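## Task

Take the mug out from beneath the workbench and place it inside the steel box. The box must end up resting flat on the workbench top with nothing overhanging the edge. No robot may topple or be left leaning, or the task fails. It does not count if a robot is what holds things in place at the end. When done, release everything and pull the robots back.

## Robot and tools

TEAM. Two mobile robots work together: stretch (Hello Robot Stretch 3, one arm on a lift) and rby (Rainbow RB-Y1: two arms, a folding torso, a head). Each reports its state only in its own frames, so the relative placement of the robots shows only in camera images, lidar_m, wrist_depth_mm and head_depth_mm. A hard press between the robots, or between rby's two arms, fails the run; once a base touches the other robot, even millimetres more driving is a hard press. Objects touching robots are fine. Loose objects may occasionally get nudged.

TOOLS. execute_actions takes "actions": a list with one action or empty (empty just reports state and images), and "cameras": a list of rby_head_camera, rby_left_wrist_camera, rby_right_wrist_camera, stretch_head_camera, stretch_nav_camera, stretch_wrist_camera, or "all" (null or omitted = all, [] = none). The action is an object with keys "stretch" and/or "rby"; all its motions begin at once and may finish at different times; no action runs past 15 s. Any unknown key or out-of-range value rejects the entire call. If a result reports a stop, the remaining calls in that reply are skipped. wait {"seconds": 0 to 10} lets the scene run with nothing new commanded. zoom_image {"camera", "region": [x0, y0, x1, y1]} gives a sharper crop (pixels from the top-left, up to 504 by 504) of that camera's latest full image. finished_scene {"scene": n} ends the scene for good and reports success.

BASES. For each robot, "base" holds exactly one relative move, measured from where the last reported state put the base: translate_m (metres, positive forward) or rotate_rad (radians, positive = counter-clockwise seen from above). Neither base can go sideways. stretch: translate_m -1 to 1, rotate_rad -3.2 to 3.2. rby: translate_m -3 to 3, rotate_rad -3.2 to 3.2; rby's optional "speeds" caps translate_m at 0.05 to 0.4 m/s and rotate_rad at 0.1 to 1.509 rad/s for that action, and a base move needing over 8.667 s is refused. Bases do not stop at furniture; they keep shoving.

JOINTS. "joints" is a dictionary of absolute targets by joint name. Any joint left out may still be pushing toward an older target. stretch (metres/radians): lift_m 0 to 1.1 (arm height), arm_m 0 to 0.52 (extension, arm points to the robot's right), wrist_yaw_rad -1.345 to 4.42 (0 along the arm, 3.0 folded over the base), wrist_pitch_rad -1.57 to 0.451 (negative tips fingers down), wrist_roll_rad -2.911 to 2.911, gripper_m -0.089 to 0.179 (larger = wider; true fingertip gap is somewhat less), head_pan_rad -3.953 to 1.73 (-1.57 looks along the arm), head_tilt_rad -1.53 to 0.419. stretch also accepts "contact_limits": {"arm_m": effort % 1 to 100}, halting the arm at that effort. rby: torso_squat_rad 0 to 1.2, torso_shift_rad -0.3 to 0.6, torso_pitch_rad -0.2 to 1.4 (positive bows), torso_yaw_rad -1.5 to 1.5; per arm (prefix left_ or right_) shoulder_pitch_rad -2.356 to 2.356 (negative swings forward/up), shoulder_roll_rad left 0 to 3.141 and right -3.141 to 0 (away from the body), shoulder_yaw_rad -2.094 to 2.094, elbow_rad -2.617 to 0.01 (negative bends), forearm_roll_rad -3.141 to 3.141, wrist_pitch_rad -1.57 to 1.919, hand_roll_rad -2.705 to 2.705, gripper_m 0 to 0.1 (pad opening); head_pan_rad -0.523 to 0.523, head_tilt_rad -0.35 to 1.57 (positive looks down). The torso also has combined limits: squat+shift <= 1.52; squat-shift+pitch <= 1.57; shift+0.5pitch-0.4squat <= 0.7; shift+0.3pitch-0.5squat <= 0.39. rby's "min_time_s" (0.1 to 8) slows its arm and head motions to at least that duration.

FRAMES. Base frame of each robot: origin on the floor between the drive wheels, x forward, y left, z up. stretch's hand_pose is the closed-fingertip point; rby's left_hand and right_hand are the midpoints between pads (fingers along -z, closing along x), less accurate at full reach. Odometry is wheel-based and counts slip as motion.

RESULT LINES. base_status and joint_status give each motion's outcome: done, off_target (resting short, maybe still pushing), contact_stop, time_out, torque_fault, limit_stop_at_<name> (limit_stop_at_own_body means rby's self-guard blocked it), stopped_with_arm, not_followed (rby's arm-collision check held back targets; read the cause line). On rby a stop in one joint halts its whole group (torso, left arm, or right arm). on_its_own lists uncommanded items; "held at" is a target, not a position. motor_effort is % of maximum with the recent peak in brackets; readings are noisy and offset. lidar_m: 12 distances (30-degree sectors, first straight ahead, going counter-clockwise) in a plane 0.17 m above the floor; "-" means nothing seen. wrist_depth_mm and head_depth_mm: 7x7 grids of median depth. stretch also reports base_tilt (degrees), turned_by_wheels and turned_by_imu. rby reports motor temperatures; MOTOR HOT appears from 65 °C, and at 80 °C the arm brakes.

GRIPPING. stretch: command gripper_m below the object's width; release by going at least 0.02 above the touch value; no reading confirms a hold. rby: command at least 0.005 below the width; off_target is then normal. rby arms are rated 3 kg each.

CAUTIONS. stretch's arm and lift go slack after a contact stop. Only with lift_m between 0.32 and 0.95, wrist_pitch_rad -0.4 and roll near 0 is it safe to fold or unfold the wrist. Keep wrist_pitch_rad at -0.5 or lower when yaw is below -0.4. stretch can tip if the arm pushes something solid above about 0.45 m, or if it drives while the gripper is caught; if base_tilt shows a lean, free the gripper, reverse in small steps, and lower lift_m to about 0.2. Fast base speeds need the arm stowed. For rby, back off a stopped arm before the torso; contact torque reaching an arm joint's load limit freezes rby for 10 s. Avoid drops, slams, hard pushes and tipping; finish with both robots released and clear.

Each tool is called by a JSON object that holds its "fn" and its "kwargs".

## Session

{"fn": "execute_actions", "kwargs": {"actions": []}}

Scene clock: 0.00 s.
Motor temperatures (°C, as the motors report them): left_arm=[28 27 26 26 37 33 33] | right_arm=[28 28 28 34 29 32 30]
stretch.base_odometry: x=+0.000 y=+0.000 heading=+0.000 (m, m, rad; stretch's odometry frame)
stretch.turned_by_wheels: +0.000 (rad since the last result)
stretch.turned_by_imu: +0.000 (rad since the last result)
stretch.base_tilt: forward=+1.1 right=-2.4 (deg)
stretch.lidar_m: 2.00 2.03 0.87 1.52 1.20 1.40 2.38 2.65 3.22 4.29 2.59 2.03
stretch.head_depth_mm: 1836 1828 1850 1865 1885 1893 1906 / 1862 1880 1878 1889 1900 1916 1924 / 1855 1877 1900 1909 1907 1945 1955 / 1891 1891 1930 1928 1932 1963 1965 / 1905 1950 1966 1967 1986 2026 2010 / 1931 1947 1981 2005 2010 2021 2029 / 1980 1960 1992 2028 2020 2056 2035
stretch.base_status: not commanded
stretch.joint_positions: lift_m=+0.432 arm_m=-0.002 wrist_yaw_rad=+2.820 wrist_pitch_rad=-0.511 wrist_roll_rad=+0.018 gripper_m=+0.037 head_pan_rad=-0.007 head_tilt_rad=+0.005
stretch.joint_status: not commanded
stretch.motor_effort: left_wheel=+0 right_wheel=+0 lift_m=+21 arm_m=+0 wrist_yaw_rad=+0 wrist_pitch_rad=+4 wrist_roll_rad=+0 gripper_m=+1 head_pan_rad=+0 head_tilt_rad=+3 (%)
stretch.hand_pose: x=+0.0456 y=+0.0583 z=+0.4241 quat_wxyz=(+0.287, +0.709, +0.065, +0.641) (m; stretch's base frame)
stretch.wrist_depth_mm: - - - - - - - / - - - - - - - / 888 - 910 956 950 972 991 / 754 - 787 810 792 824 828 / 655 650 693 674 696 700 706 / 582 580 - 597 592 613 623 / 519 - - 532 543 543 547
rby.base_odometry: x=+0.000 y=+0.000 heading=+0.000 (m, m, rad; rby's odometry frame)
rby.base_status: not commanded
rby.joint_positions: torso_squat_rad=+0.350 torso_shift_rad=-0.001 torso_pitch_rad=-0.002 torso_yaw_rad=+0.000 left_shoulder_pitch_rad=+0.034 left_shoulder_roll_rad=+0.022 left_shoulder_yaw_rad=-0.025 left_elbow_rad=-0.124 left_forearm_roll_rad=+0.054 left_wrist_pitch_rad=+0.017 left_hand_roll_rad=+0.004 left_gripper_m=+0.099 right_shoulder_pitch_rad=+0.021 right_shoulder_roll_rad=-0.020 right_shoulder_yaw_rad=-0.020 right_elbow_rad=-0.285 right_forearm_roll_rad=+0.019 right_wrist_pitch_rad=+0.012 right_hand_roll_rad=-0.047 right_gripper_m=+0.100 head_pan_rad=+0.000 head_tilt_rad=+0.400
rby.joint_status: not commanded
rby.chest: x=-0.2295 y=+0.0004 z=+1.2474 quat_wxyz=(+1.000, +0.000, -0.001, +0.000) (m; rby's base frame)
rby.left_hand: x=-0.1959 y=+0.2363 z=+0.5632 quat_wxyz=(+0.999, +0.009, -0.039, +0.022) (m; rby's base frame)
rby.right_hand: x=-0.1076 y=-0.2379 z=+0.5729 quat_wxyz=(+0.991, -0.010, -0.127, -0.026) (m; rby's base frame)
pictures: rby_head_camera, rby_left_wrist_camera, rby_right_wrist_camera, stretch_head_camera (sideways: a quarter turn clockwise sets it upright), stretch_nav_camera (sideways: a quarter turn counterclockwise sets it upright), stretch_wrist_camera
Images, in order (width x height): rby_head_camera 896x504, rby_left_wrist_camera 644x364, rby_right_wrist_camera 644x364, stretch_head_camera 896x504, stretch_nav_camera 672x504, stretch_wrist_camera 644x364.

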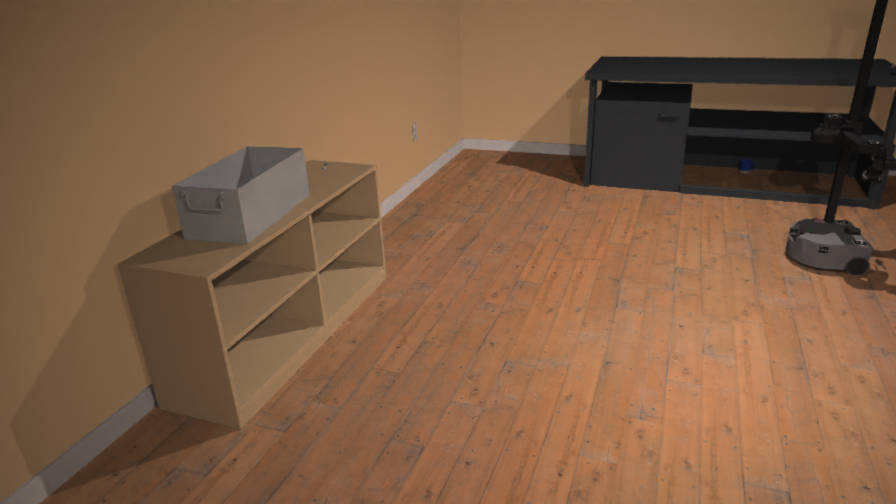

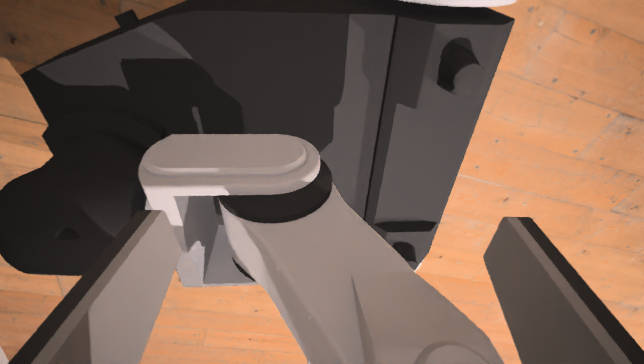

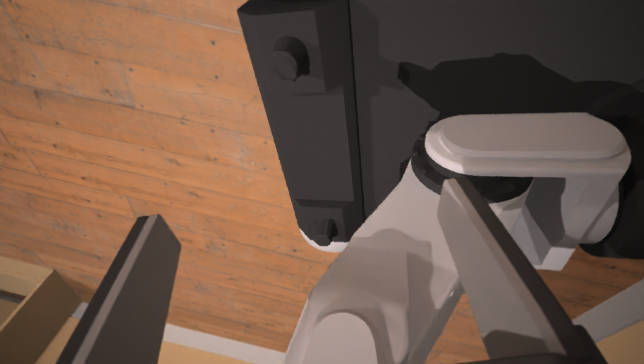

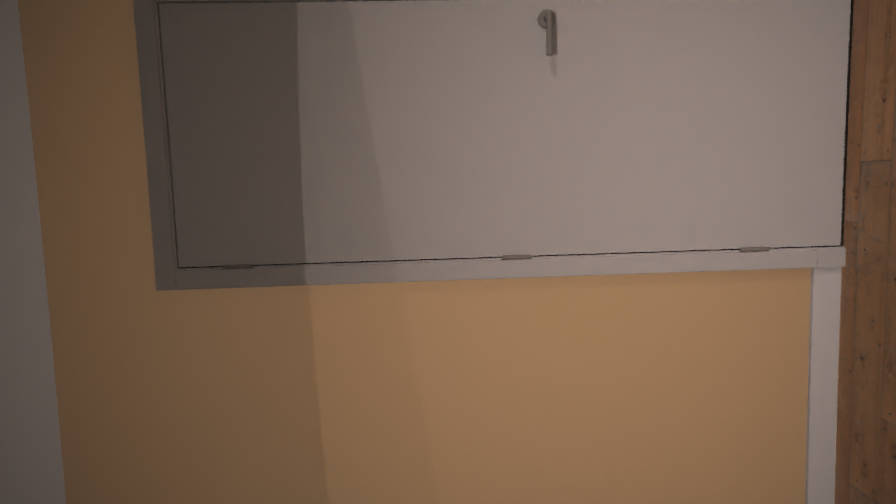

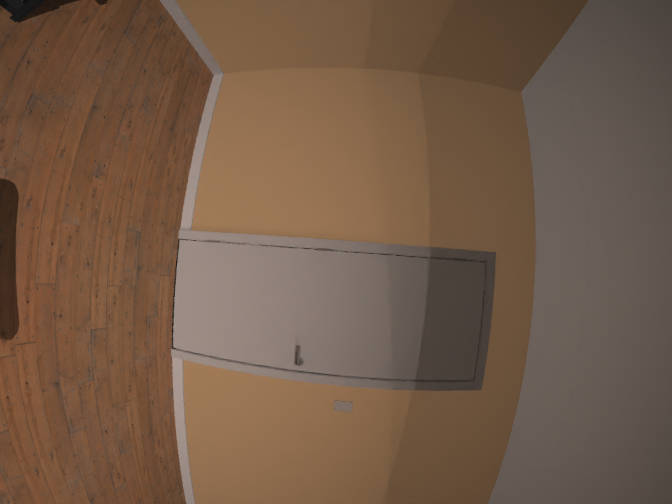

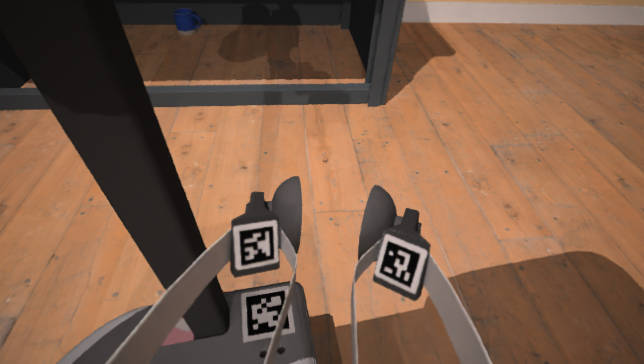

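{"fn": "execute_actions", "kwargs": {"actions": [{"stretch":{"joints":{"lift_m":0.27,"head_pan_rad":-1.57,"head_tilt_rad":-0.7,"wrist_pitch_rad":-0.4}},"rby":{"base":{"rotate_rad":0.06}}}], "cameras": []}}

{"fn": "execute_actions", "kwargs": {"actions": [{"stretch":{"base":{"rotate_rad":3.03}},"rby":{"base":{"translate_m":2.26},"joints":{"torso_pitch_rad":0.35,"torso_shift_rad":0.25,"torso_squat_rad":1.0,"head_tilt_rad":0.2,"left_shoulder_pitch_rad":-0.69,"left_shoulder_roll_rad":1.4,"left_shoulder_yaw_rad":-0.5,"left_elbow_rad":-1.111,"left_forearm_roll_rad":-0.302,"left_wrist_pitch_rad":-1.337,"left_hand_roll_rad":1.254,"left_gripper_m":0.04,"right_shoulder_pitch_rad":-0.74,"right_shoulder_roll_rad":-1.36,"right_shoulder_yaw_rad":0.5,"right_elbow_rad":-1.111,"right_forearm_roll_rad":0.302,"right_wrist_pitch_rad":-1.337,"right_hand_roll_rad":-1.254,"right_gripper_m":0.04}}}], "cameras": ["rby_head_camera","stretch_head_camera","stretch_nav_camera"]}}

Scene clock: 5.40 s.
Motor temperatures (°C, as the motors report them): left_arm=[28 27 26 26 37 33 33] | right_arm=[28 28 28 34 29 32 30]
stretch.base_odometry: x=+0.000 y=+0.000 heading=+0.000 (m, m, rad; stretch's odometry frame)
stretch.turned_by_wheels: +0.000 (rad since the last result)
stretch.turned_by_imu: -0.001 (rad since the last result)
stretch.base_tilt: forward=+1.3 right=-2.5 (deg)
stretch.lidar_m: 2.00 2.03 0.87 1.52 1.20 1.41 2.38 2.65 3.23 4.27 2.59 2.03
stretch.head_depth_mm: 3372 3028 2364 1863 1516 1312 1139 / 3556 3241 2401 1855 1528 1314 1139 / 3598 3264 2372 1880 1545 1308 1144 / 3688 3314 2377 1910 1547 1326 1145 / 3701 3281 2393 1885 1559 1320 1155 / 3677 3301 2386 1885 1557 1324 1160 / 3650 3324 2402 1882 1564 1324 1154
stretch.base_status: not commanded
stretch.joint_positions: lift_m=+0.271 arm_m=-0.002 wrist_yaw_rad=+2.820 wrist_pitch_rad=-0.424 wrist_roll_rad=+0.018 gripper_m=+0.037 head_pan_rad=-1.563 head_tilt_rad=-0.691
stretch.joint_status: all done
stretch.motor_effort: left_wheel=+0(0) right_wheel=+0(0) lift_m=+12(19) arm_m=+0(0) wrist_yaw_rad=-1(1) wrist_pitch_rad=+7(7) wrist_roll_rad=+0(1) gripper_m=+1(1) head_pan_rad=-4(52) head_tilt_rad=-6(53) (%)
stretch.hand_pose: x=+0.0493 y=+0.0696 z=+0.2818 quat_wxyz=(+0.258, +0.712, +0.034, +0.652) (m; stretch's base frame)
stretch.wrist_depth_mm: - - - - - - - / - 891 904 963 980 - - / 698 763 748 769 792 814 845 / 586 - 614 632 642 660 658 / 498 - 535 530 546 543 556 / - - - 454 451 475 474 / - - - 397 402 413 414
rby.base_odometry: x=+0.000 y=+0.000 heading=+0.059 (m, m, rad; rby's odometry frame)
rby.base_status: done
rby.joint_positions: torso_squat_rad=+0.350 torso_shift_rad=-0.001 torso_pitch_rad=-0.002 torso_yaw_rad=+0.000 left_shoulder_pitch_rad=+0.034 left_shoulder_roll_rad=+0.022 left_shoulder_yaw_rad=-0.025 left_elbow_rad=-0.124 left_forearm_roll_rad=+0.054 left_wrist_pitch_rad=+0.017 left_hand_roll_rad=+0.004 left_gripper_m=+0.099 right_shoulder_pitch_rad=+0.021 right_shoulder_roll_rad=-0.020 right_shoulder_yaw_rad=-0.020 right_elbow_rad=-0.285 right_forearm_roll_rad=+0.019 right_wrist_pitch_rad=+0.012 right_hand_roll_rad=-0.047 right_gripper_m=+0.100 head_pan_rad=+0.000 head_tilt_rad=+0.400
rby.joint_status: not commanded
rby.chest: x=-0.2295 y=+0.0004 z=+1.2474 quat_wxyz=(+1.000, +0.000, -0.001, +0.000) (m; rby's base frame)
rby.left_hand: x=-0.1959 y=+0.2363 z=+0.5632 quat_wxyz=(+0.999, +0.009, -0.039, +0.022) (m; rby's base frame)
rby.right_hand: x=-0.1076 y=-0.2379 z=+0.5729 quat_wxyz=(+0.991, -0.010, -0.127, -0.026) (m; rby's base frame)
pictures: none
No camera images: the call's "cameras" was empty. Leave "cameras" out to get every camera's image.

Scene clock: 12.57 s.
Motor temperatures (°C, as the motors report them): left_arm=[28 27 26 26 37 33 33] | right_arm=[28 28 28 34 29 32 30]
stretch.base_odometry: x=+0.000 y=+0.000 heading=+3.030 (m, m, rad; stretch's odometry frame)
stretch.turned_by_wheels: +3.030 (rad since the last result)
stretch.turned_by_imu: +2.996 (rad since the last result)
stretch.base_tilt: forward=+1.1 right=-2.3 (deg)
stretch.lidar_m: 2.63 1.73 1.92 4.28 2.87 2.07 2.00 2.10 0.87 1.20 1.20 1.24
stretch.head_depth_mm: 1340 1522 1021 1797 1530 1313 1141 / 1339 1295 976 1172 1438 1313 1141 / 1345 1296 983 1255 1559 1310 1147 / 1346 1299 984 1264 1561 1320 1143 / 1341 1319 986 1265 1540 1316 1149 / 1335 1322 987 1285 1545 1321 1144 / 1336 1317 959 1276 1562 1322 1144
stretch.base_status: done
stretch.joint_positions: lift_m=+0.271 arm_m=-0.002 wrist_yaw_rad=+2.820 wrist_pitch_rad=-0.424 wrist_roll_rad=+0.018 gripper_m=+0.037 head_pan_rad=-1.563 head_tilt_rad=-0.692
stretch.joint_status: not commanded
stretch.motor_effort: left_wheel=-3(11) right_wheel=+5(16) lift_m=+12(12) arm_m=+0(0) wrist_yaw_rad=-1(0) wrist_pitch_rad=+7(7) wrist_roll_rad=+0(0) gripper_m=+1(1) head_pan_rad=-3(5) head_tilt_rad=-5(7) (%)
stretch.hand_pose: x=+0.0493 y=+0.0696 z=+0.2819 quat_wxyz=(+0.258, +0.712, +0.034, +0.652) (m; stretch's base frame)
stretch.wrist_depth_mm: - - - - - - - / - 961 969 - - - - / 678 755 755 785 795 816 840 / 592 - 615 631 647 649 663 / 501 - 529 529 552 549 559 / - - - 458 449 467 477 / - - - 399 408 415 416
rby.base_odometry: x=+2.256 y=+0.132 heading=+0.058 (m, m, rad; rby's odometry frame)
rby.base_status: done
rby.joint_positions: torso_squat_rad=+1.000 torso_shift_rad=+0.250 torso_pitch_rad=+0.350 torso_yaw_rad=+0.000 left_shoulder_pitch_rad=-0.690 left_shoulder_roll_rad=+1.400 left_shoulder_yaw_rad=-0.500 left_elbow_rad=-1.111 left_forearm_roll_rad=-0.302 left_wrist_pitch_rad=-1.337 left_hand_roll_rad=+1.254 left_gripper_m=+0.040 right_shoulder_pitch_rad=-0.740 right_shoulder_roll_rad=-1.360 right_shoulder_yaw_rad=+0.500 right_elbow_rad=-1.111 right_forearm_roll_rad=+0.302 right_wrist_pitch_rad=-1.337 right_hand_roll_rad=-1.254 right_gripper_m=+0.040 head_pan_rad=+0.000 head_tilt_rad=+0.200
rby.joint_status: all done
rby.chest: x=-0.0283 y=+0.0001 z=+0.9376 quat_wxyz=(+0.985, +0.000, +0.174, +0.000) (m; rby's base frame)
rby.left_hand: x=+0.4160 y=+0.3303 z=+0.8328 quat_wxyz=(+0.620, -0.319, -0.510, -0.503) (m; rby's base frame)
rby.right_hand: x=+0.4255 y=-0.3102 z=+0.8441 quat_wxyz=(+0.596, +0.331, -0.528, +0.507) (m; rby's base frame)
pictures: rby_head_camera, stretch_head_camera (sideways: a quarter turn clockwise sets it upright), stretch_nav_camera (sideways: a quarter turn counterclockwise sets it upright)
Images, in order (width x height): rby_head_camera 896x504, stretch_head_camera 896x504, stretch_nav_camera 672x504.

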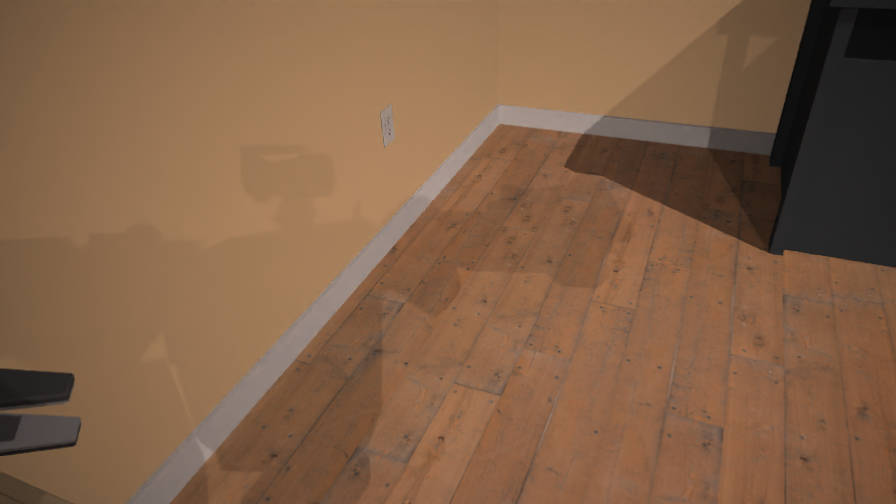

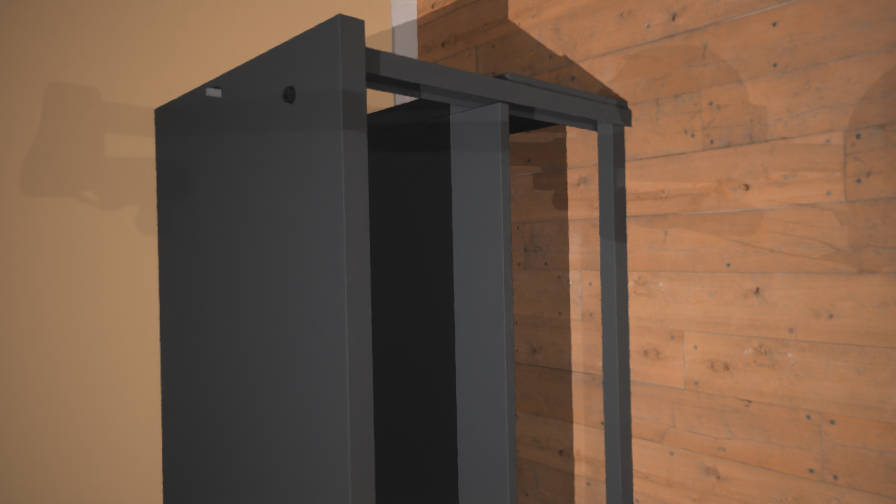

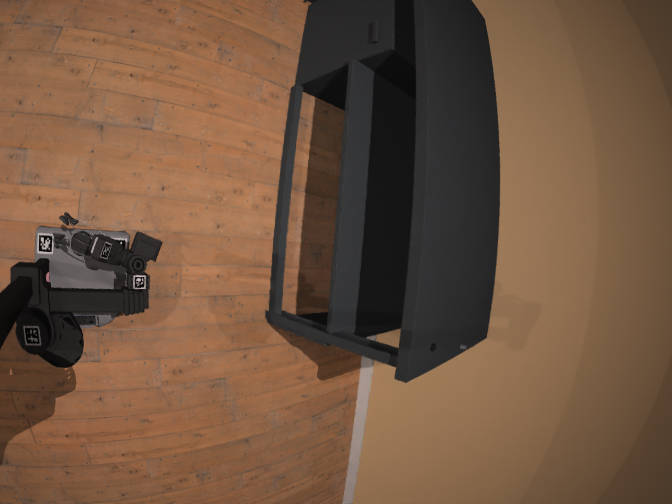

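{"fn": "execute_actions", "kwargs": {"actions": [{"stretch":{"base":{"rotate_rad":-1.0}},"rby":{"base":{"rotate_rad":1.28},"joints":{"head_tilt_rad":0.1}}}], "cameras": ["rby_head_camera","stretch_head_camera"]}}

{"fn": "execute_actions", "kwargs": {"actions": [{"stretch":{"base":{"translate_m":0.52}}}], "cameras": []}}

{"fn": "execute_actions", "kwargs": {"actions": [{"stretch":{"base":{"rotate_rad":1.0},"joints":{"head_tilt_rad":-1.0}}}], "cameras": ["stretch_head_camera","stretch_nav_camera"]}}

Scene clock: 18.10 s.
Motor temperatures (°C, as the motors report them): left_arm=[28 27 26 26 37 33 33] | right_arm=[28 28 28 34 29 32 30]
stretch.base_odometry: x=+0.000 y=+0.000 heading=+2.030 (m, m, rad; stretch's odometry frame)
stretch.turned_by_wheels: -1.000 (rad since the last result)
stretch.turned_by_imu: -0.989 (rad since the last result)
stretch.base_tilt: forward=+1.0 right=-2.5 (deg)
stretch.lidar_m: 1.21 1.30 2.63 1.49 1.65 4.29 2.75 2.05 2.00 2.13 0.87 1.46
stretch.head_depth_mm: 1732 1903 2107 1864 1543 1313 1138 / 1800 1993 2203 1871 1540 1308 1144 / 1917 2166 2293 1868 1547 1321 1139 / 2016 2268 2387 1870 1552 1315 1145 / 2107 2409 2387 1872 1541 1317 1142 / 1918 2105 2244 1897 1542 1322 1156 / 1734 1845 2023 1886 1542 1328 1149
stretch.base_status: done
stretch.joint_positions: lift_m=+0.271 arm_m=-0.002 wrist_yaw_rad=+2.820 wrist_pitch_rad=-0.424 wrist_roll_rad=+0.018 gripper_m=+0.037 head_pan_rad=-1.563 head_tilt_rad=-0.692
stretch.joint_status: not commanded
stretch.motor_effort: left_wheel=+4(12) right_wheel=-5(11) lift_m=+12(12) arm_m=-1(1) wrist_yaw_rad=+1(1) wrist_pitch_rad=+7(7) wrist_roll_rad=+1(0) gripper_m=+0(1) head_pan_rad=-4(4) head_tilt_rad=-4(6) (%)
stretch.hand_pose: x=+0.0493 y=+0.0696 z=+0.2819 quat_wxyz=(+0.258, +0.712, +0.034, +0.652) (m; stretch's base frame)
stretch.wrist_depth_mm: - - - - - - - / - 979 993 - - - - / 689 738 741 784 778 826 835 / 590 - 607 639 643 657 679 / 498 - 532 530 552 548 563 / - - - 459 450 473 475 / - - - 405 406 416 416
rby.base_odometry: x=+2.256 y=+0.132 heading=+1.337 (m, m, rad; rby's odometry frame)
rby.base_status: done
rby.joint_positions: torso_squat_rad=+1.000 torso_shift_rad=+0.250 torso_pitch_rad=+0.350 torso_yaw_rad=+0.000 left_shoulder_pitch_rad=-0.690 left_shoulder_roll_rad=+1.400 left_shoulder_yaw_rad=-0.500 left_elbow_rad=-1.111 left_forearm_roll_rad=-0.302 left_wrist_pitch_rad=-1.337 left_hand_roll_rad=+1.254 left_gripper_m=+0.040 right_shoulder_pitch_rad=-0.740 right_shoulder_roll_rad=-1.360 right_shoulder_yaw_rad=+0.500 right_elbow_rad=-1.111 right_forearm_roll_rad=+0.302 right_wrist_pitch_rad=-1.337 right_hand_roll_rad=-1.254 right_gripper_m=+0.040 head_pan_rad=+0.000 head_tilt_rad=+0.100
rby.joint_status: all done
rby.chest: x=-0.0283 y=+0.0001 z=+0.9376 quat_wxyz=(+0.985, +0.000, +0.174, +0.000) (m; rby's base frame)
rby.left_hand: x=+0.4160 y=+0.3303 z=+0.8328 quat_wxyz=(+0.620, -0.319, -0.510, -0.503) (m; rby's base frame)
rby.right_hand: x=+0.4255 y=-0.3102 z=+0.8441 quat_wxyz=(+0.596, +0.331, -0.528, +0.507) (m; rby's base frame)
pictures: rby_head_camera, stretch_head_camera (sideways: a quarter turn clockwise sets it upright)
Images, in order (width x height): rby_head_camera 896x504, stretch_head_camera 896x504.

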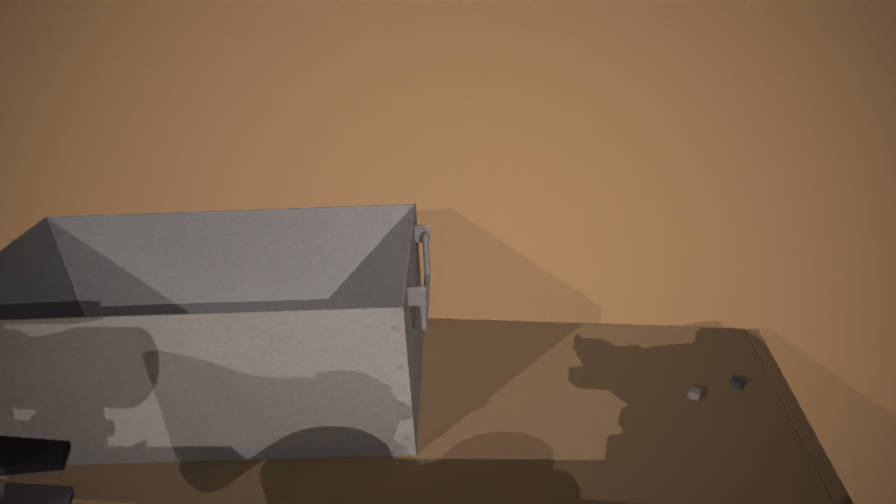

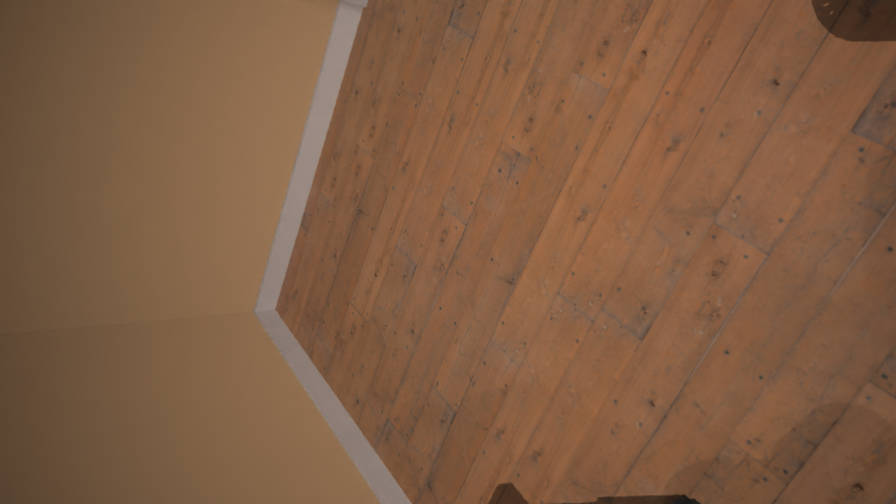

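Scene clock: 21.50 s.
Motor temperatures (°C, as the motors report them): left_arm=[28 27 26 26 37 33 33] | right_arm=[28 28 28 34 29 32 30]
stretch.base_odometry: x=-0.231 y=+0.466 heading=+2.030 (m, m, rad; stretch's odometry frame)
stretch.turned_by_wheels: +0.000 (rad since the last result)
stretch.turned_by_imu: -0.001 (rad since the last result)
stretch.base_tilt: forward=+1.1 right=-2.4 (deg)
stretch.lidar_m: 0.74 0.70 2.34 1.86 1.74 4.72 3.13 2.34 2.28 0.67 0.87 1.08
stretch.head_depth_mm: 1953 2171 2291 1854 1530 1306 1145 / 2055 2278 2356 1864 1531 1307 1151 / 2122 2356 2415 1875 1549 1304 1146 / 1814 2029 2228 995 1434 1281 1144 / 1581 1748 1872 766 1040 1259 1143 / 1388 1525 1537 745 665 908 1136 / 1258 1339 948 745 614 870 820
stretch.base_status: done
stretch.joint_positions: lift_m=+0.271 arm_m=-0.002 wrist_yaw_rad=+2.820 wrist_pitch_rad=-0.423 wrist_roll_rad=+0.018 gripper_m=+0.037 head_pan_rad=-1.563 head_tilt_rad=-0.692
stretch.joint_status: not commanded
stretch.motor_effort: left_wheel=+3(13) right_wheel=-5(10) lift_m=+12(12) arm_m=-1(1) wrist_yaw_rad=+0(0) wrist_pitch_rad=+7(7) wrist_roll_rad=+0(0) gripper_m=+1(1) head_pan_rad=-4(4) head_tilt_rad=-6(5) (%)
stretch.hand_pose: x=+0.0494 y=+0.0697 z=+0.2820 quat_wxyz=(+0.258, +0.712, +0.034, +0.653) (m; stretch's base frame)
stretch.wrist_depth_mm: - - - - - - 904 / - 964 984 - - - 848 / 692 741 760 769 791 830 746 / 593 - 622 627 640 654 648 / 502 - 533 536 553 553 554 / - - - 451 453 466 475 / - - - 401 400 412 414
rby.base_odometry: x=+2.256 y=+0.132 heading=+1.337 (m, m, rad; rby's odometry frame)
rby.base_status: not commanded
rby.joint_positions: torso_squat_rad=+1.000 torso_shift_rad=+0.250 torso_pitch_rad=+0.350 torso_yaw_rad=+0.000 left_shoulder_pitch_rad=-0.690 left_shoulder_roll_rad=+1.400 left_shoulder_yaw_rad=-0.500 left_elbow_rad=-1.111 left_forearm_roll_rad=-0.302 left_wrist_pitch_rad=-1.337 left_hand_roll_rad=+1.254 left_gripper_m=+0.040 right_shoulder_pitch_rad=-0.740 right_shoulder_roll_rad=-1.360 right_shoulder_yaw_rad=+0.500 right_elbow_rad=-1.111 right_forearm_roll_rad=+0.302 right_wrist_pitch_rad=-1.337 right_hand_roll_rad=-1.254 right_gripper_m=+0.040 head_pan_rad=+0.000 head_tilt_rad=+0.100
rby.joint_status: not commanded
rby.chest: x=-0.0283 y=+0.0001 z=+0.9376 quat_wxyz=(+0.985, +0.000, +0.174, +0.000) (m; rby's base frame)
rby.left_hand: x=+0.4160 y=+0.3303 z=+0.8328 quat_wxyz=(+0.620, -0.319, -0.510, -0.503) (m; rby's base frame)
rby.right_hand: x=+0.4255 y=-0.3102 z=+0.8441 quat_wxyz=(+0.596, +0.331, -0.528, +0.507) (m; rby's base frame)
pictures: none
No camera images: the call's "cameras" was empty. Leave "cameras" out to get every camera's image.

Scene clock: 23.43 s.
Motor temperatures (°C, as the motors report them): left_arm=[28 28 26 26 37 33 33] | right_arm=[28 28 28 34 29 32 30]
stretch.base_odometry: x=-0.231 y=+0.466 heading=+3.030 (m, m, rad; stretch's odometry frame)
stretch.turned_by_wheels: +1.000 (rad since the last result)
stretch.turned_by_imu: +0.988 (rad since the last result)
stretch.base_tilt: forward=+1.1 right=-2.4 (deg)
stretch.lidar_m: 2.35 1.87 1.66 4.71 3.27 2.38 2.28 0.67 0.83 1.08 0.78 0.70
stretch.head_depth_mm: 865 739 640 946 1274 1187 1098 / 863 734 642 943 1272 1196 - / 870 740 643 930 1269 1218 - / 873 744 641 932 1276 1218 - / 870 739 643 932 1265 1181 1081 / 876 739 644 933 1262 1186 1094 / 875 741 646 935 1251 1191 1081
stretch.base_status: done
stretch.joint_positions: lift_m=+0.271 arm_m=-0.002 wrist_yaw_rad=+2.820 wrist_pitch_rad=-0.423 wrist_roll_rad=+0.018 gripper_m=+0.037 head_pan_rad=-1.563 head_tilt_rad=-0.988
stretch.joint_status: all done
stretch.motor_effort: left_wheel=-3(12) right_wheel=+4(13) lift_m=+12(12) arm_m=-1(1) wrist_yaw_rad=-1(0) wrist_pitch_rad=+7(7) wrist_roll_rad=+0(0) gripper_m=+2(1) head_pan_rad=-4(4) head_tilt_rad=-10(39) (%)
stretch.hand_pose: x=+0.0494 y=+0.0696 z=+0.2820 quat_wxyz=(+0.258, +0.712, +0.034, +0.653) (m; stretch's base frame)
stretch.wrist_depth_mm: - - - - - - - / - 968 973 - - - - / 693 755 765 774 791 824 846 / 592 - 620 636 637 656 678 / 501 - 538 528 557 547 557 / - - - 458 448 473 476 / - - - 400 402 415 414
rby.base_odometry: x=+2.256 y=+0.132 heading=+1.337 (m, m, rad; rby's odometry frame)
rby.base_status: not commanded
rby.joint_positions: torso_squat_rad=+1.000 torso_shift_rad=+0.250 torso_pitch_rad=+0.350 torso_yaw_rad=+0.000 left_shoulder_pitch_rad=-0.690 left_shoulder_roll_rad=+1.400 left_shoulder_yaw_rad=-0.500 left_elbow_rad=-1.111 left_forearm_roll_rad=-0.302 left_wrist_pitch_rad=-1.337 left_hand_roll_rad=+1.254 left_gripper_m=+0.040 right_shoulder_pitch_rad=-0.740 right_shoulder_roll_rad=-1.360 right_shoulder_yaw_rad=+0.500 right_elbow_rad=-1.111 right_forearm_roll_rad=+0.302 right_wrist_pitch_rad=-1.337 right_hand_roll_rad=-1.254 right_gripper_m=+0.040 head_pan_rad=+0.000 head_tilt_rad=+0.100
rby.joint_status: not commanded
rby.chest: x=-0.0283 y=+0.0001 z=+0.9376 quat_wxyz=(+0.985, +0.000, +0.174, +0.000) (m; rby's base frame)
rby.left_hand: x=+0.4160 y=+0.3303 z=+0.8328 quat_wxyz=(+0.620, -0.319, -0.510, -0.503) (m; rby's base frame)
rby.right_hand: x=+0.4255 y=-0.3102 z=+0.8441 quat_wxyz=(+0.596, +0.331, -0.528, +0.507) (m; rby's base frame)
pictures: stretch_head_camera (sideways: a quarter turn clockwise sets it upright), stretch_nav_camera (sideways: a quarter turn counterclockwise sets it upright)
Images, in order (width x height): stretch_head_camera 896x504, stretch_nav_camera 672x504.

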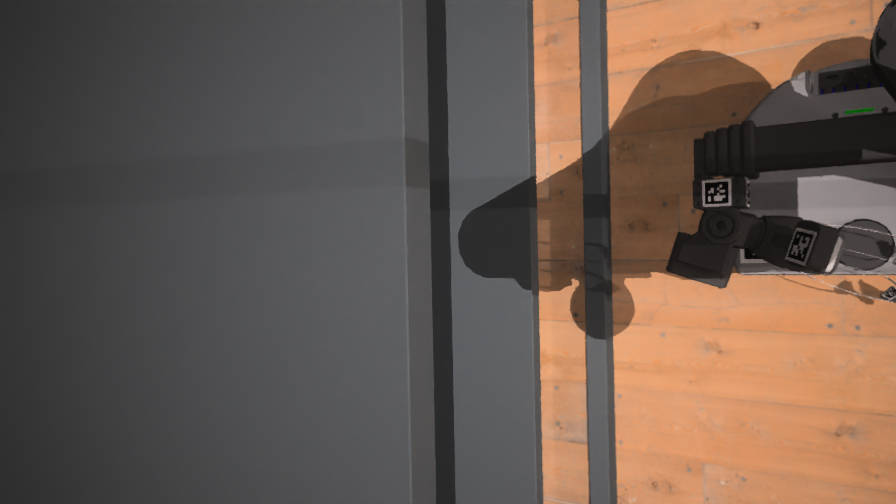

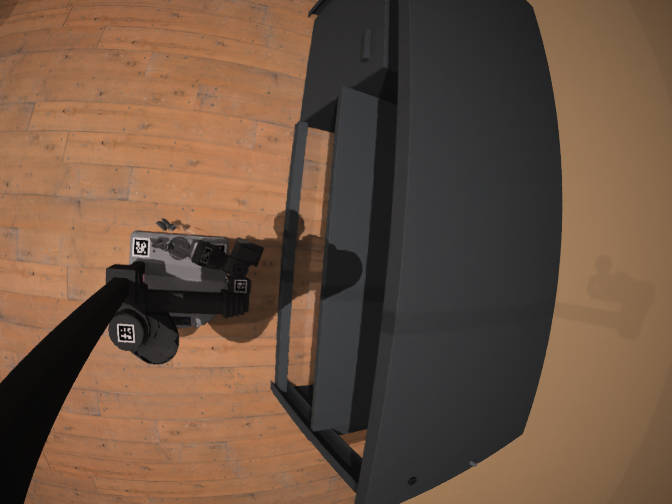

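{"fn": "execute_actions", "kwargs": {"actions": [{"stretch":{"joints":{"lift_m":0.33}},"rby":{"base":{"rotate_rad":-1.0}}}], "cameras": []}}

{"fn": "execute_actions", "kwargs": {"actions": [{"stretch":{"joints":{"wrist_yaw_rad":0.0,"gripper_m":0.15}},"rby":{"base":{"translate_m":-0.34}}}], "cameras": ["stretch_wrist_camera"]}}

{"fn": "execute_actions", "kwargs": {"actions": [{"stretch":{"joints":{"lift_m":0.12,"wrist_pitch_rad":-0.15}},"rby":{"base":{"rotate_rad":1.08},"joints":{"torso_squat_rad":1.1}}}], "cameras": ["stretch_wrist_camera","rby_head_camera","stretch_head_camera"]}}

Scene clock: 29.70 s.
Motor temperatures (°C, as the motors report them): left_arm=[28 28 26 26 37 33 33] | right_arm=[28 28 28 34 29 32 30]
stretch.base_odometry: x=-0.231 y=+0.466 heading=+3.030 (m, m, rad; stretch's odometry frame)
stretch.turned_by_wheels: +0.000 (rad since the last result)
stretch.turned_by_imu: -0.001 (rad since the last result)
stretch.base_tilt: forward=+1.0 right=-2.3 (deg)
stretch.lidar_m: 2.34 2.32 1.82 4.72 3.28 2.37 2.28 0.67 0.83 1.08 0.77 0.70
stretch.head_depth_mm: 867 735 639 948 1257 1186 1093 / 864 737 640 942 1271 1208 - / 869 740 641 934 1266 1215 - / 871 738 644 932 1272 1225 - / 874 744 643 927 1264 1195 1086 / 872 739 647 934 1258 1191 1083 / 874 742 646 941 1244 1190 1085
stretch.base_status: not commanded
stretch.joint_positions: lift_m=+0.329 arm_m=-0.002 wrist_yaw_rad=+2.820 wrist_pitch_rad=-0.423 wrist_roll_rad=+0.018 gripper_m=+0.037 head_pan_rad=-1.563 head_tilt_rad=-0.988
stretch.joint_status: all done
stretch.motor_effort: left_wheel=-3(3) right_wheel=+4(4) lift_m=+29(33) arm_m=-1(1) wrist_yaw_rad=+0(0) wrist_pitch_rad=+6(6) wrist_roll_rad=+1(0) gripper_m=-1(1) head_pan_rad=-4(4) head_tilt_rad=-8(7) (%)
stretch.hand_pose: x=+0.0494 y=+0.0697 z=+0.3411 quat_wxyz=(+0.258, +0.712, +0.034, +0.653) (m; stretch's base frame)
stretch.wrist_depth_mm: - - - - - - - / - - - - - - - / 785 875 867 913 917 963 993 / 683 - 708 739 748 752 788 / 571 - 619 602 639 627 641 / 502 514 - 529 512 535 551 / - - - 461 468 474 475
rby.base_odometry: x=+2.256 y=+0.132 heading=+0.338 (m, m, rad; rby's odometry frame)
rby.base_status: done
rby.joint_positions: torso_squat_rad=+1.000 torso_shift_rad=+0.250 torso_pitch_rad=+0.350 torso_yaw_rad=+0.000 left_shoulder_pitch_rad=-0.690 left_shoulder_roll_rad=+1.400 left_shoulder_yaw_rad=-0.500 left_elbow_rad=-1.111 left_forearm_roll_rad=-0.302 left_wrist_pitch_rad=-1.337 left_hand_roll_rad=+1.254 left_gripper_m=+0.040 right_shoulder_pitch_rad=-0.740 right_shoulder_roll_rad=-1.360 right_shoulder_yaw_rad=+0.500 right_elbow_rad=-1.111 right_forearm_roll_rad=+0.302 right_wrist_pitch_rad=-1.337 right_hand_roll_rad=-1.254 right_gripper_m=+0.040 head_pan_rad=+0.000 head_tilt_rad=+0.100
rby.joint_status: not commanded
rby.chest: x=-0.0283 y=+0.0001 z=+0.9376 quat_wxyz=(+0.985, +0.000, +0.174, +0.000) (m; rby's base frame)
rby.left_hand: x=+0.4160 y=+0.3303 z=+0.8328 quat_wxyz=(+0.620, -0.319, -0.510, -0.503) (m; rby's base frame)
rby.right_hand: x=+0.4255 y=-0.3102 z=+0.8441 quat_wxyz=(+0.596, +0.331, -0.528, +0.507) (m; rby's base frame)
pictures: none
No camera images: the call's "cameras" was empty. Leave "cameras" out to get every camera's image.

Scene clock: 32.10 s.
Motor temperatures (°C, as the motors report them): left_arm=[28 28 26 26 37 33 33] | right_arm=[28 28 28 33 29 32 30]
stretch.base_odometry: x=-0.231 y=+0.466 heading=+3.030 (m, m, rad; stretch's odometry frame)
stretch.turned_by_wheels: +0.000 (rad since the last result)
stretch.turned_by_imu: +0.000 (rad since the last result)
stretch.base_tilt: forward=+1.1 right=-2.4 (deg)
stretch.lidar_m: 2.34 2.32 1.93 4.71 3.28 2.37 2.28 0.68 0.84 1.08 0.77 0.70
stretch.head_depth_mm: 865 736 644 945 1272 1194 1095 / 868 737 641 943 1272 1203 - / 869 739 642 929 1267 - - / 870 742 643 933 1263 1187 - / 871 741 644 930 1274 1188 1089 / 871 741 644 933 1250 1192 1092 / 872 744 645 931 1249 1186 1084
stretch.base_status: not commanded
stretch.joint_positions: lift_m=+0.329 arm_m=-0.002 wrist_yaw_rad=+0.002 wrist_pitch_rad=-0.423 wrist_roll_rad=+0.018 gripper_m=+0.150 head_pan_rad=-1.563 head_tilt_rad=-0.988
stretch.joint_status: all done
stretch.motor_effort: left_wheel=-4(4) right_wheel=+4(4) lift_m=+29(29) arm_m=-1(1) wrist_yaw_rad=+0(3) wrist_pitch_rad=+7(7) wrist_roll_rad=+0(0) gripper_m=+1(83) head_pan_rad=-4(4) head_tilt_rad=-8(8) (%)
stretch.hand_pose: x=-0.0210 y=-0.3664 z=+0.3411 quat_wxyz=(+0.686, +0.148, -0.697, -0.149) (m; stretch's base frame)
stretch.wrist_depth_mm: 151 149 146 144 140 143 153 / 624 851 912 860 150 145 141 / 643 823 877 868 879 882 743 / 634 709 700 726 739 773 703 / 581 - 592 610 621 656 642 / 508 499 514 523 527 518 552 / 422 417 413 413 465 475 475
rby.base_odometry: x=+1.935 y=+0.019 heading=+0.338 (m, m, rad; rby's odometry frame)
rby.base_status: done
rby.joint_positions: torso_squat_rad=+1.000 torso_shift_rad=+0.250 torso_pitch_rad=+0.350 torso_yaw_rad=+0.000 left_shoulder_pitch_rad=-0.690 left_shoulder_roll_rad=+1.400 left_shoulder_yaw_rad=-0.500 left_elbow_rad=-1.111 left_forearm_roll_rad=-0.302 left_wrist_pitch_rad=-1.337 left_hand_roll_rad=+1.254 left_gripper_m=+0.040 right_shoulder_pitch_rad=-0.740 right_shoulder_roll_rad=-1.360 right_shoulder_yaw_rad=+0.500 right_elbow_rad=-1.111 right_forearm_roll_rad=+0.302 right_wrist_pitch_rad=-1.337 right_hand_roll_rad=-1.254 right_gripper_m=+0.040 head_pan_rad=+0.000 head_tilt_rad=+0.100
rby.joint_status: not commanded
rby.chest: x=-0.0284 y=+0.0001 z=+0.9376 quat_wxyz=(+0.985, +0.000, +0.174, +0.000) (m; rby's base frame)
rby.left_hand: x=+0.4159 y=+0.3303 z=+0.8329 quat_wxyz=(+0.620, -0.319, -0.510, -0.503) (m; rby's base frame)
rby.right_hand: x=+0.4254 y=-0.3103 z=+0.8442 quat_wxyz=(+0.596, +0.331, -0.528, +0.507) (m; rby's base frame)
pictures: stretch_wrist_camera
Images, in order (width x height): stretch_wrist_camera 644x364.

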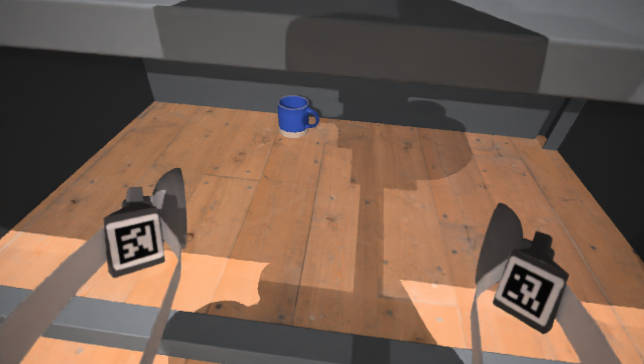

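Scene clock: 35.37 s.
Motor temperatures (°C, as the motors report them): left_arm=[28 28 26 26 37 33 33] | right_arm=[28 29 28 33 29 32 30]
stretch.base_odometry: x=-0.231 y=+0.466 heading=+3.030 (m, m, rad; stretch's odometry frame)
stretch.turned_by_wheels: +0.000 (rad since the last result)
stretch.turned_by_imu: +0.000 (rad since the last result)
stretch.base_tilt: forward=+1.0 right=-2.3 (deg)
stretch.lidar_m: 2.34 2.33 1.79 4.71 3.26 2.37 2.28 0.68 0.83 1.09 0.77 0.70
stretch.head_depth_mm: 862 734 641 946 1262 1187 1082 / 870 738 639 947 1267 1191 - / 868 740 643 932 1272 1198 - / 867 742 641 936 1266 1201 - / 870 741 644 932 1268 1189 1089 / 875 741 646 932 1258 1192 1088 / 874 742 646 934 1253 1196 1090
stretch.base_status: not commanded
stretch.joint_positions: lift_m=+0.121 arm_m=-0.002 wrist_yaw_rad=+0.002 wrist_pitch_rad=-0.176 wrist_roll_rad=+0.018 gripper_m=+0.150 head_pan_rad=-1.563 head_tilt_rad=-0.988
stretch.joint_status: all done
stretch.motor_effort: left_wheel=-4(4) right_wheel=+4(4) lift_m=+12(28) arm_m=-1(1) wrist_yaw_rad=+0(2) wrist_pitch_rad=+8(8) wrist_roll_rad=+0(0) gripper_m=+1(1) head_pan_rad=-4(4) head_tilt_rad=-9(8) (%)
stretch.hand_pose: x=-0.0210 y=-0.3907 z=+0.1906 quat_wxyz=(+0.698, +0.063, -0.710, -0.062) (m; stretch's base frame)
stretch.wrist_depth_mm: 609 794 792 768 749 730 699 / 631 839 843 806 793 779 739 / 640 799 870 836 845 845 731 / 560 615 622 642 668 710 674 / 439 - 468 491 502 548 536 / 367 359 378 387 399 390 419 / 266 260 256 265 270 339 351
rby.base_odometry: x=+1.935 y=+0.019 heading=+1.418 (m, m, rad; rby's odometry frame)
rby.base_status: done
rby.joint_positions: torso_squat_rad=+1.100 torso_shift_rad=+0.250 torso_pitch_rad=+0.350 torso_yaw_rad=+0.000 left_shoulder_pitch_rad=-0.690 left_shoulder_roll_rad=+1.400 left_shoulder_yaw_rad=-0.500 left_elbow_rad=-1.111 left_forearm_roll_rad=-0.302 left_wrist_pitch_rad=-1.337 left_hand_roll_rad=+1.254 left_gripper_m=+0.040 right_shoulder_pitch_rad=-0.740 right_shoulder_roll_rad=-1.360 right_shoulder_yaw_rad=+0.500 right_elbow_rad=-1.111 right_forearm_roll_rad=+0.302 right_wrist_pitch_rad=-1.337 right_hand_roll_rad=-1.254 right_gripper_m=+0.040 head_pan_rad=+0.000 head_tilt_rad=+0.100
rby.joint_status: all done
rby.chest: x=-0.0434 y=+0.0001 z=+0.8788 quat_wxyz=(+0.985, +0.000, +0.174, +0.000) (m; rby's base frame)
rby.left_hand: x=+0.4009 y=+0.3302 z=+0.7741 quat_wxyz=(+0.620, -0.319, -0.510, -0.503) (m; rby's base frame)
rby.right_hand: x=+0.4104 y=-0.3103 z=+0.7854 quat_wxyz=(+0.596, +0.331, -0.528, +0.507) (m; rby's base frame)
pictures: rby_head_camera, stretch_head_camera (sideways: a quarter turn clockwise sets it upright), stretch_wrist_camera
Images, in order (width x height): rby_head_camera 896x504, stretch_head_camera 896x504, stretch_wrist_camera 644x364.

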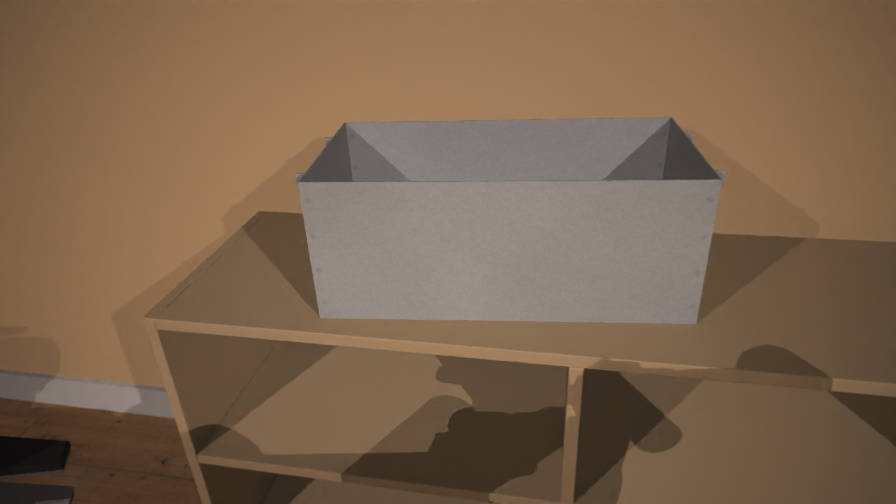

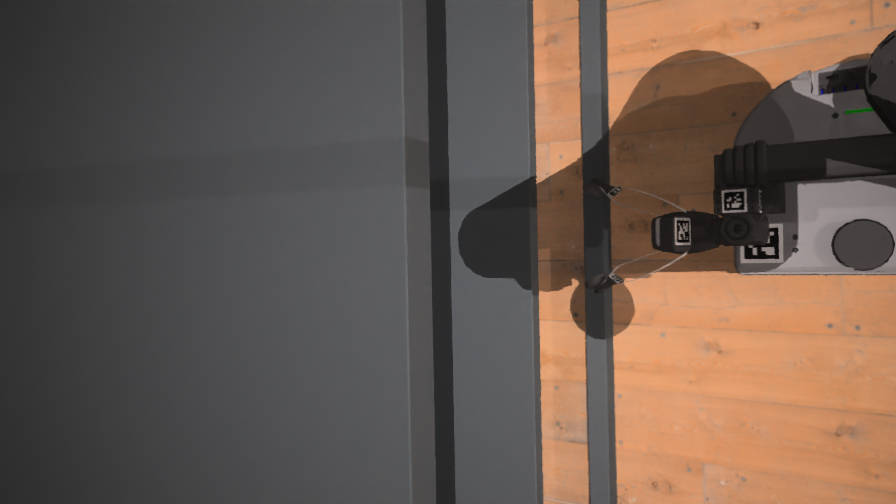

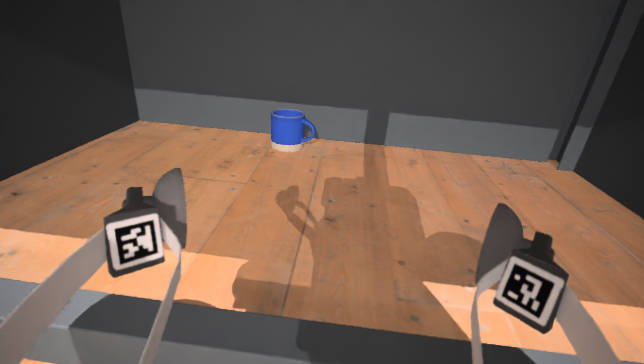

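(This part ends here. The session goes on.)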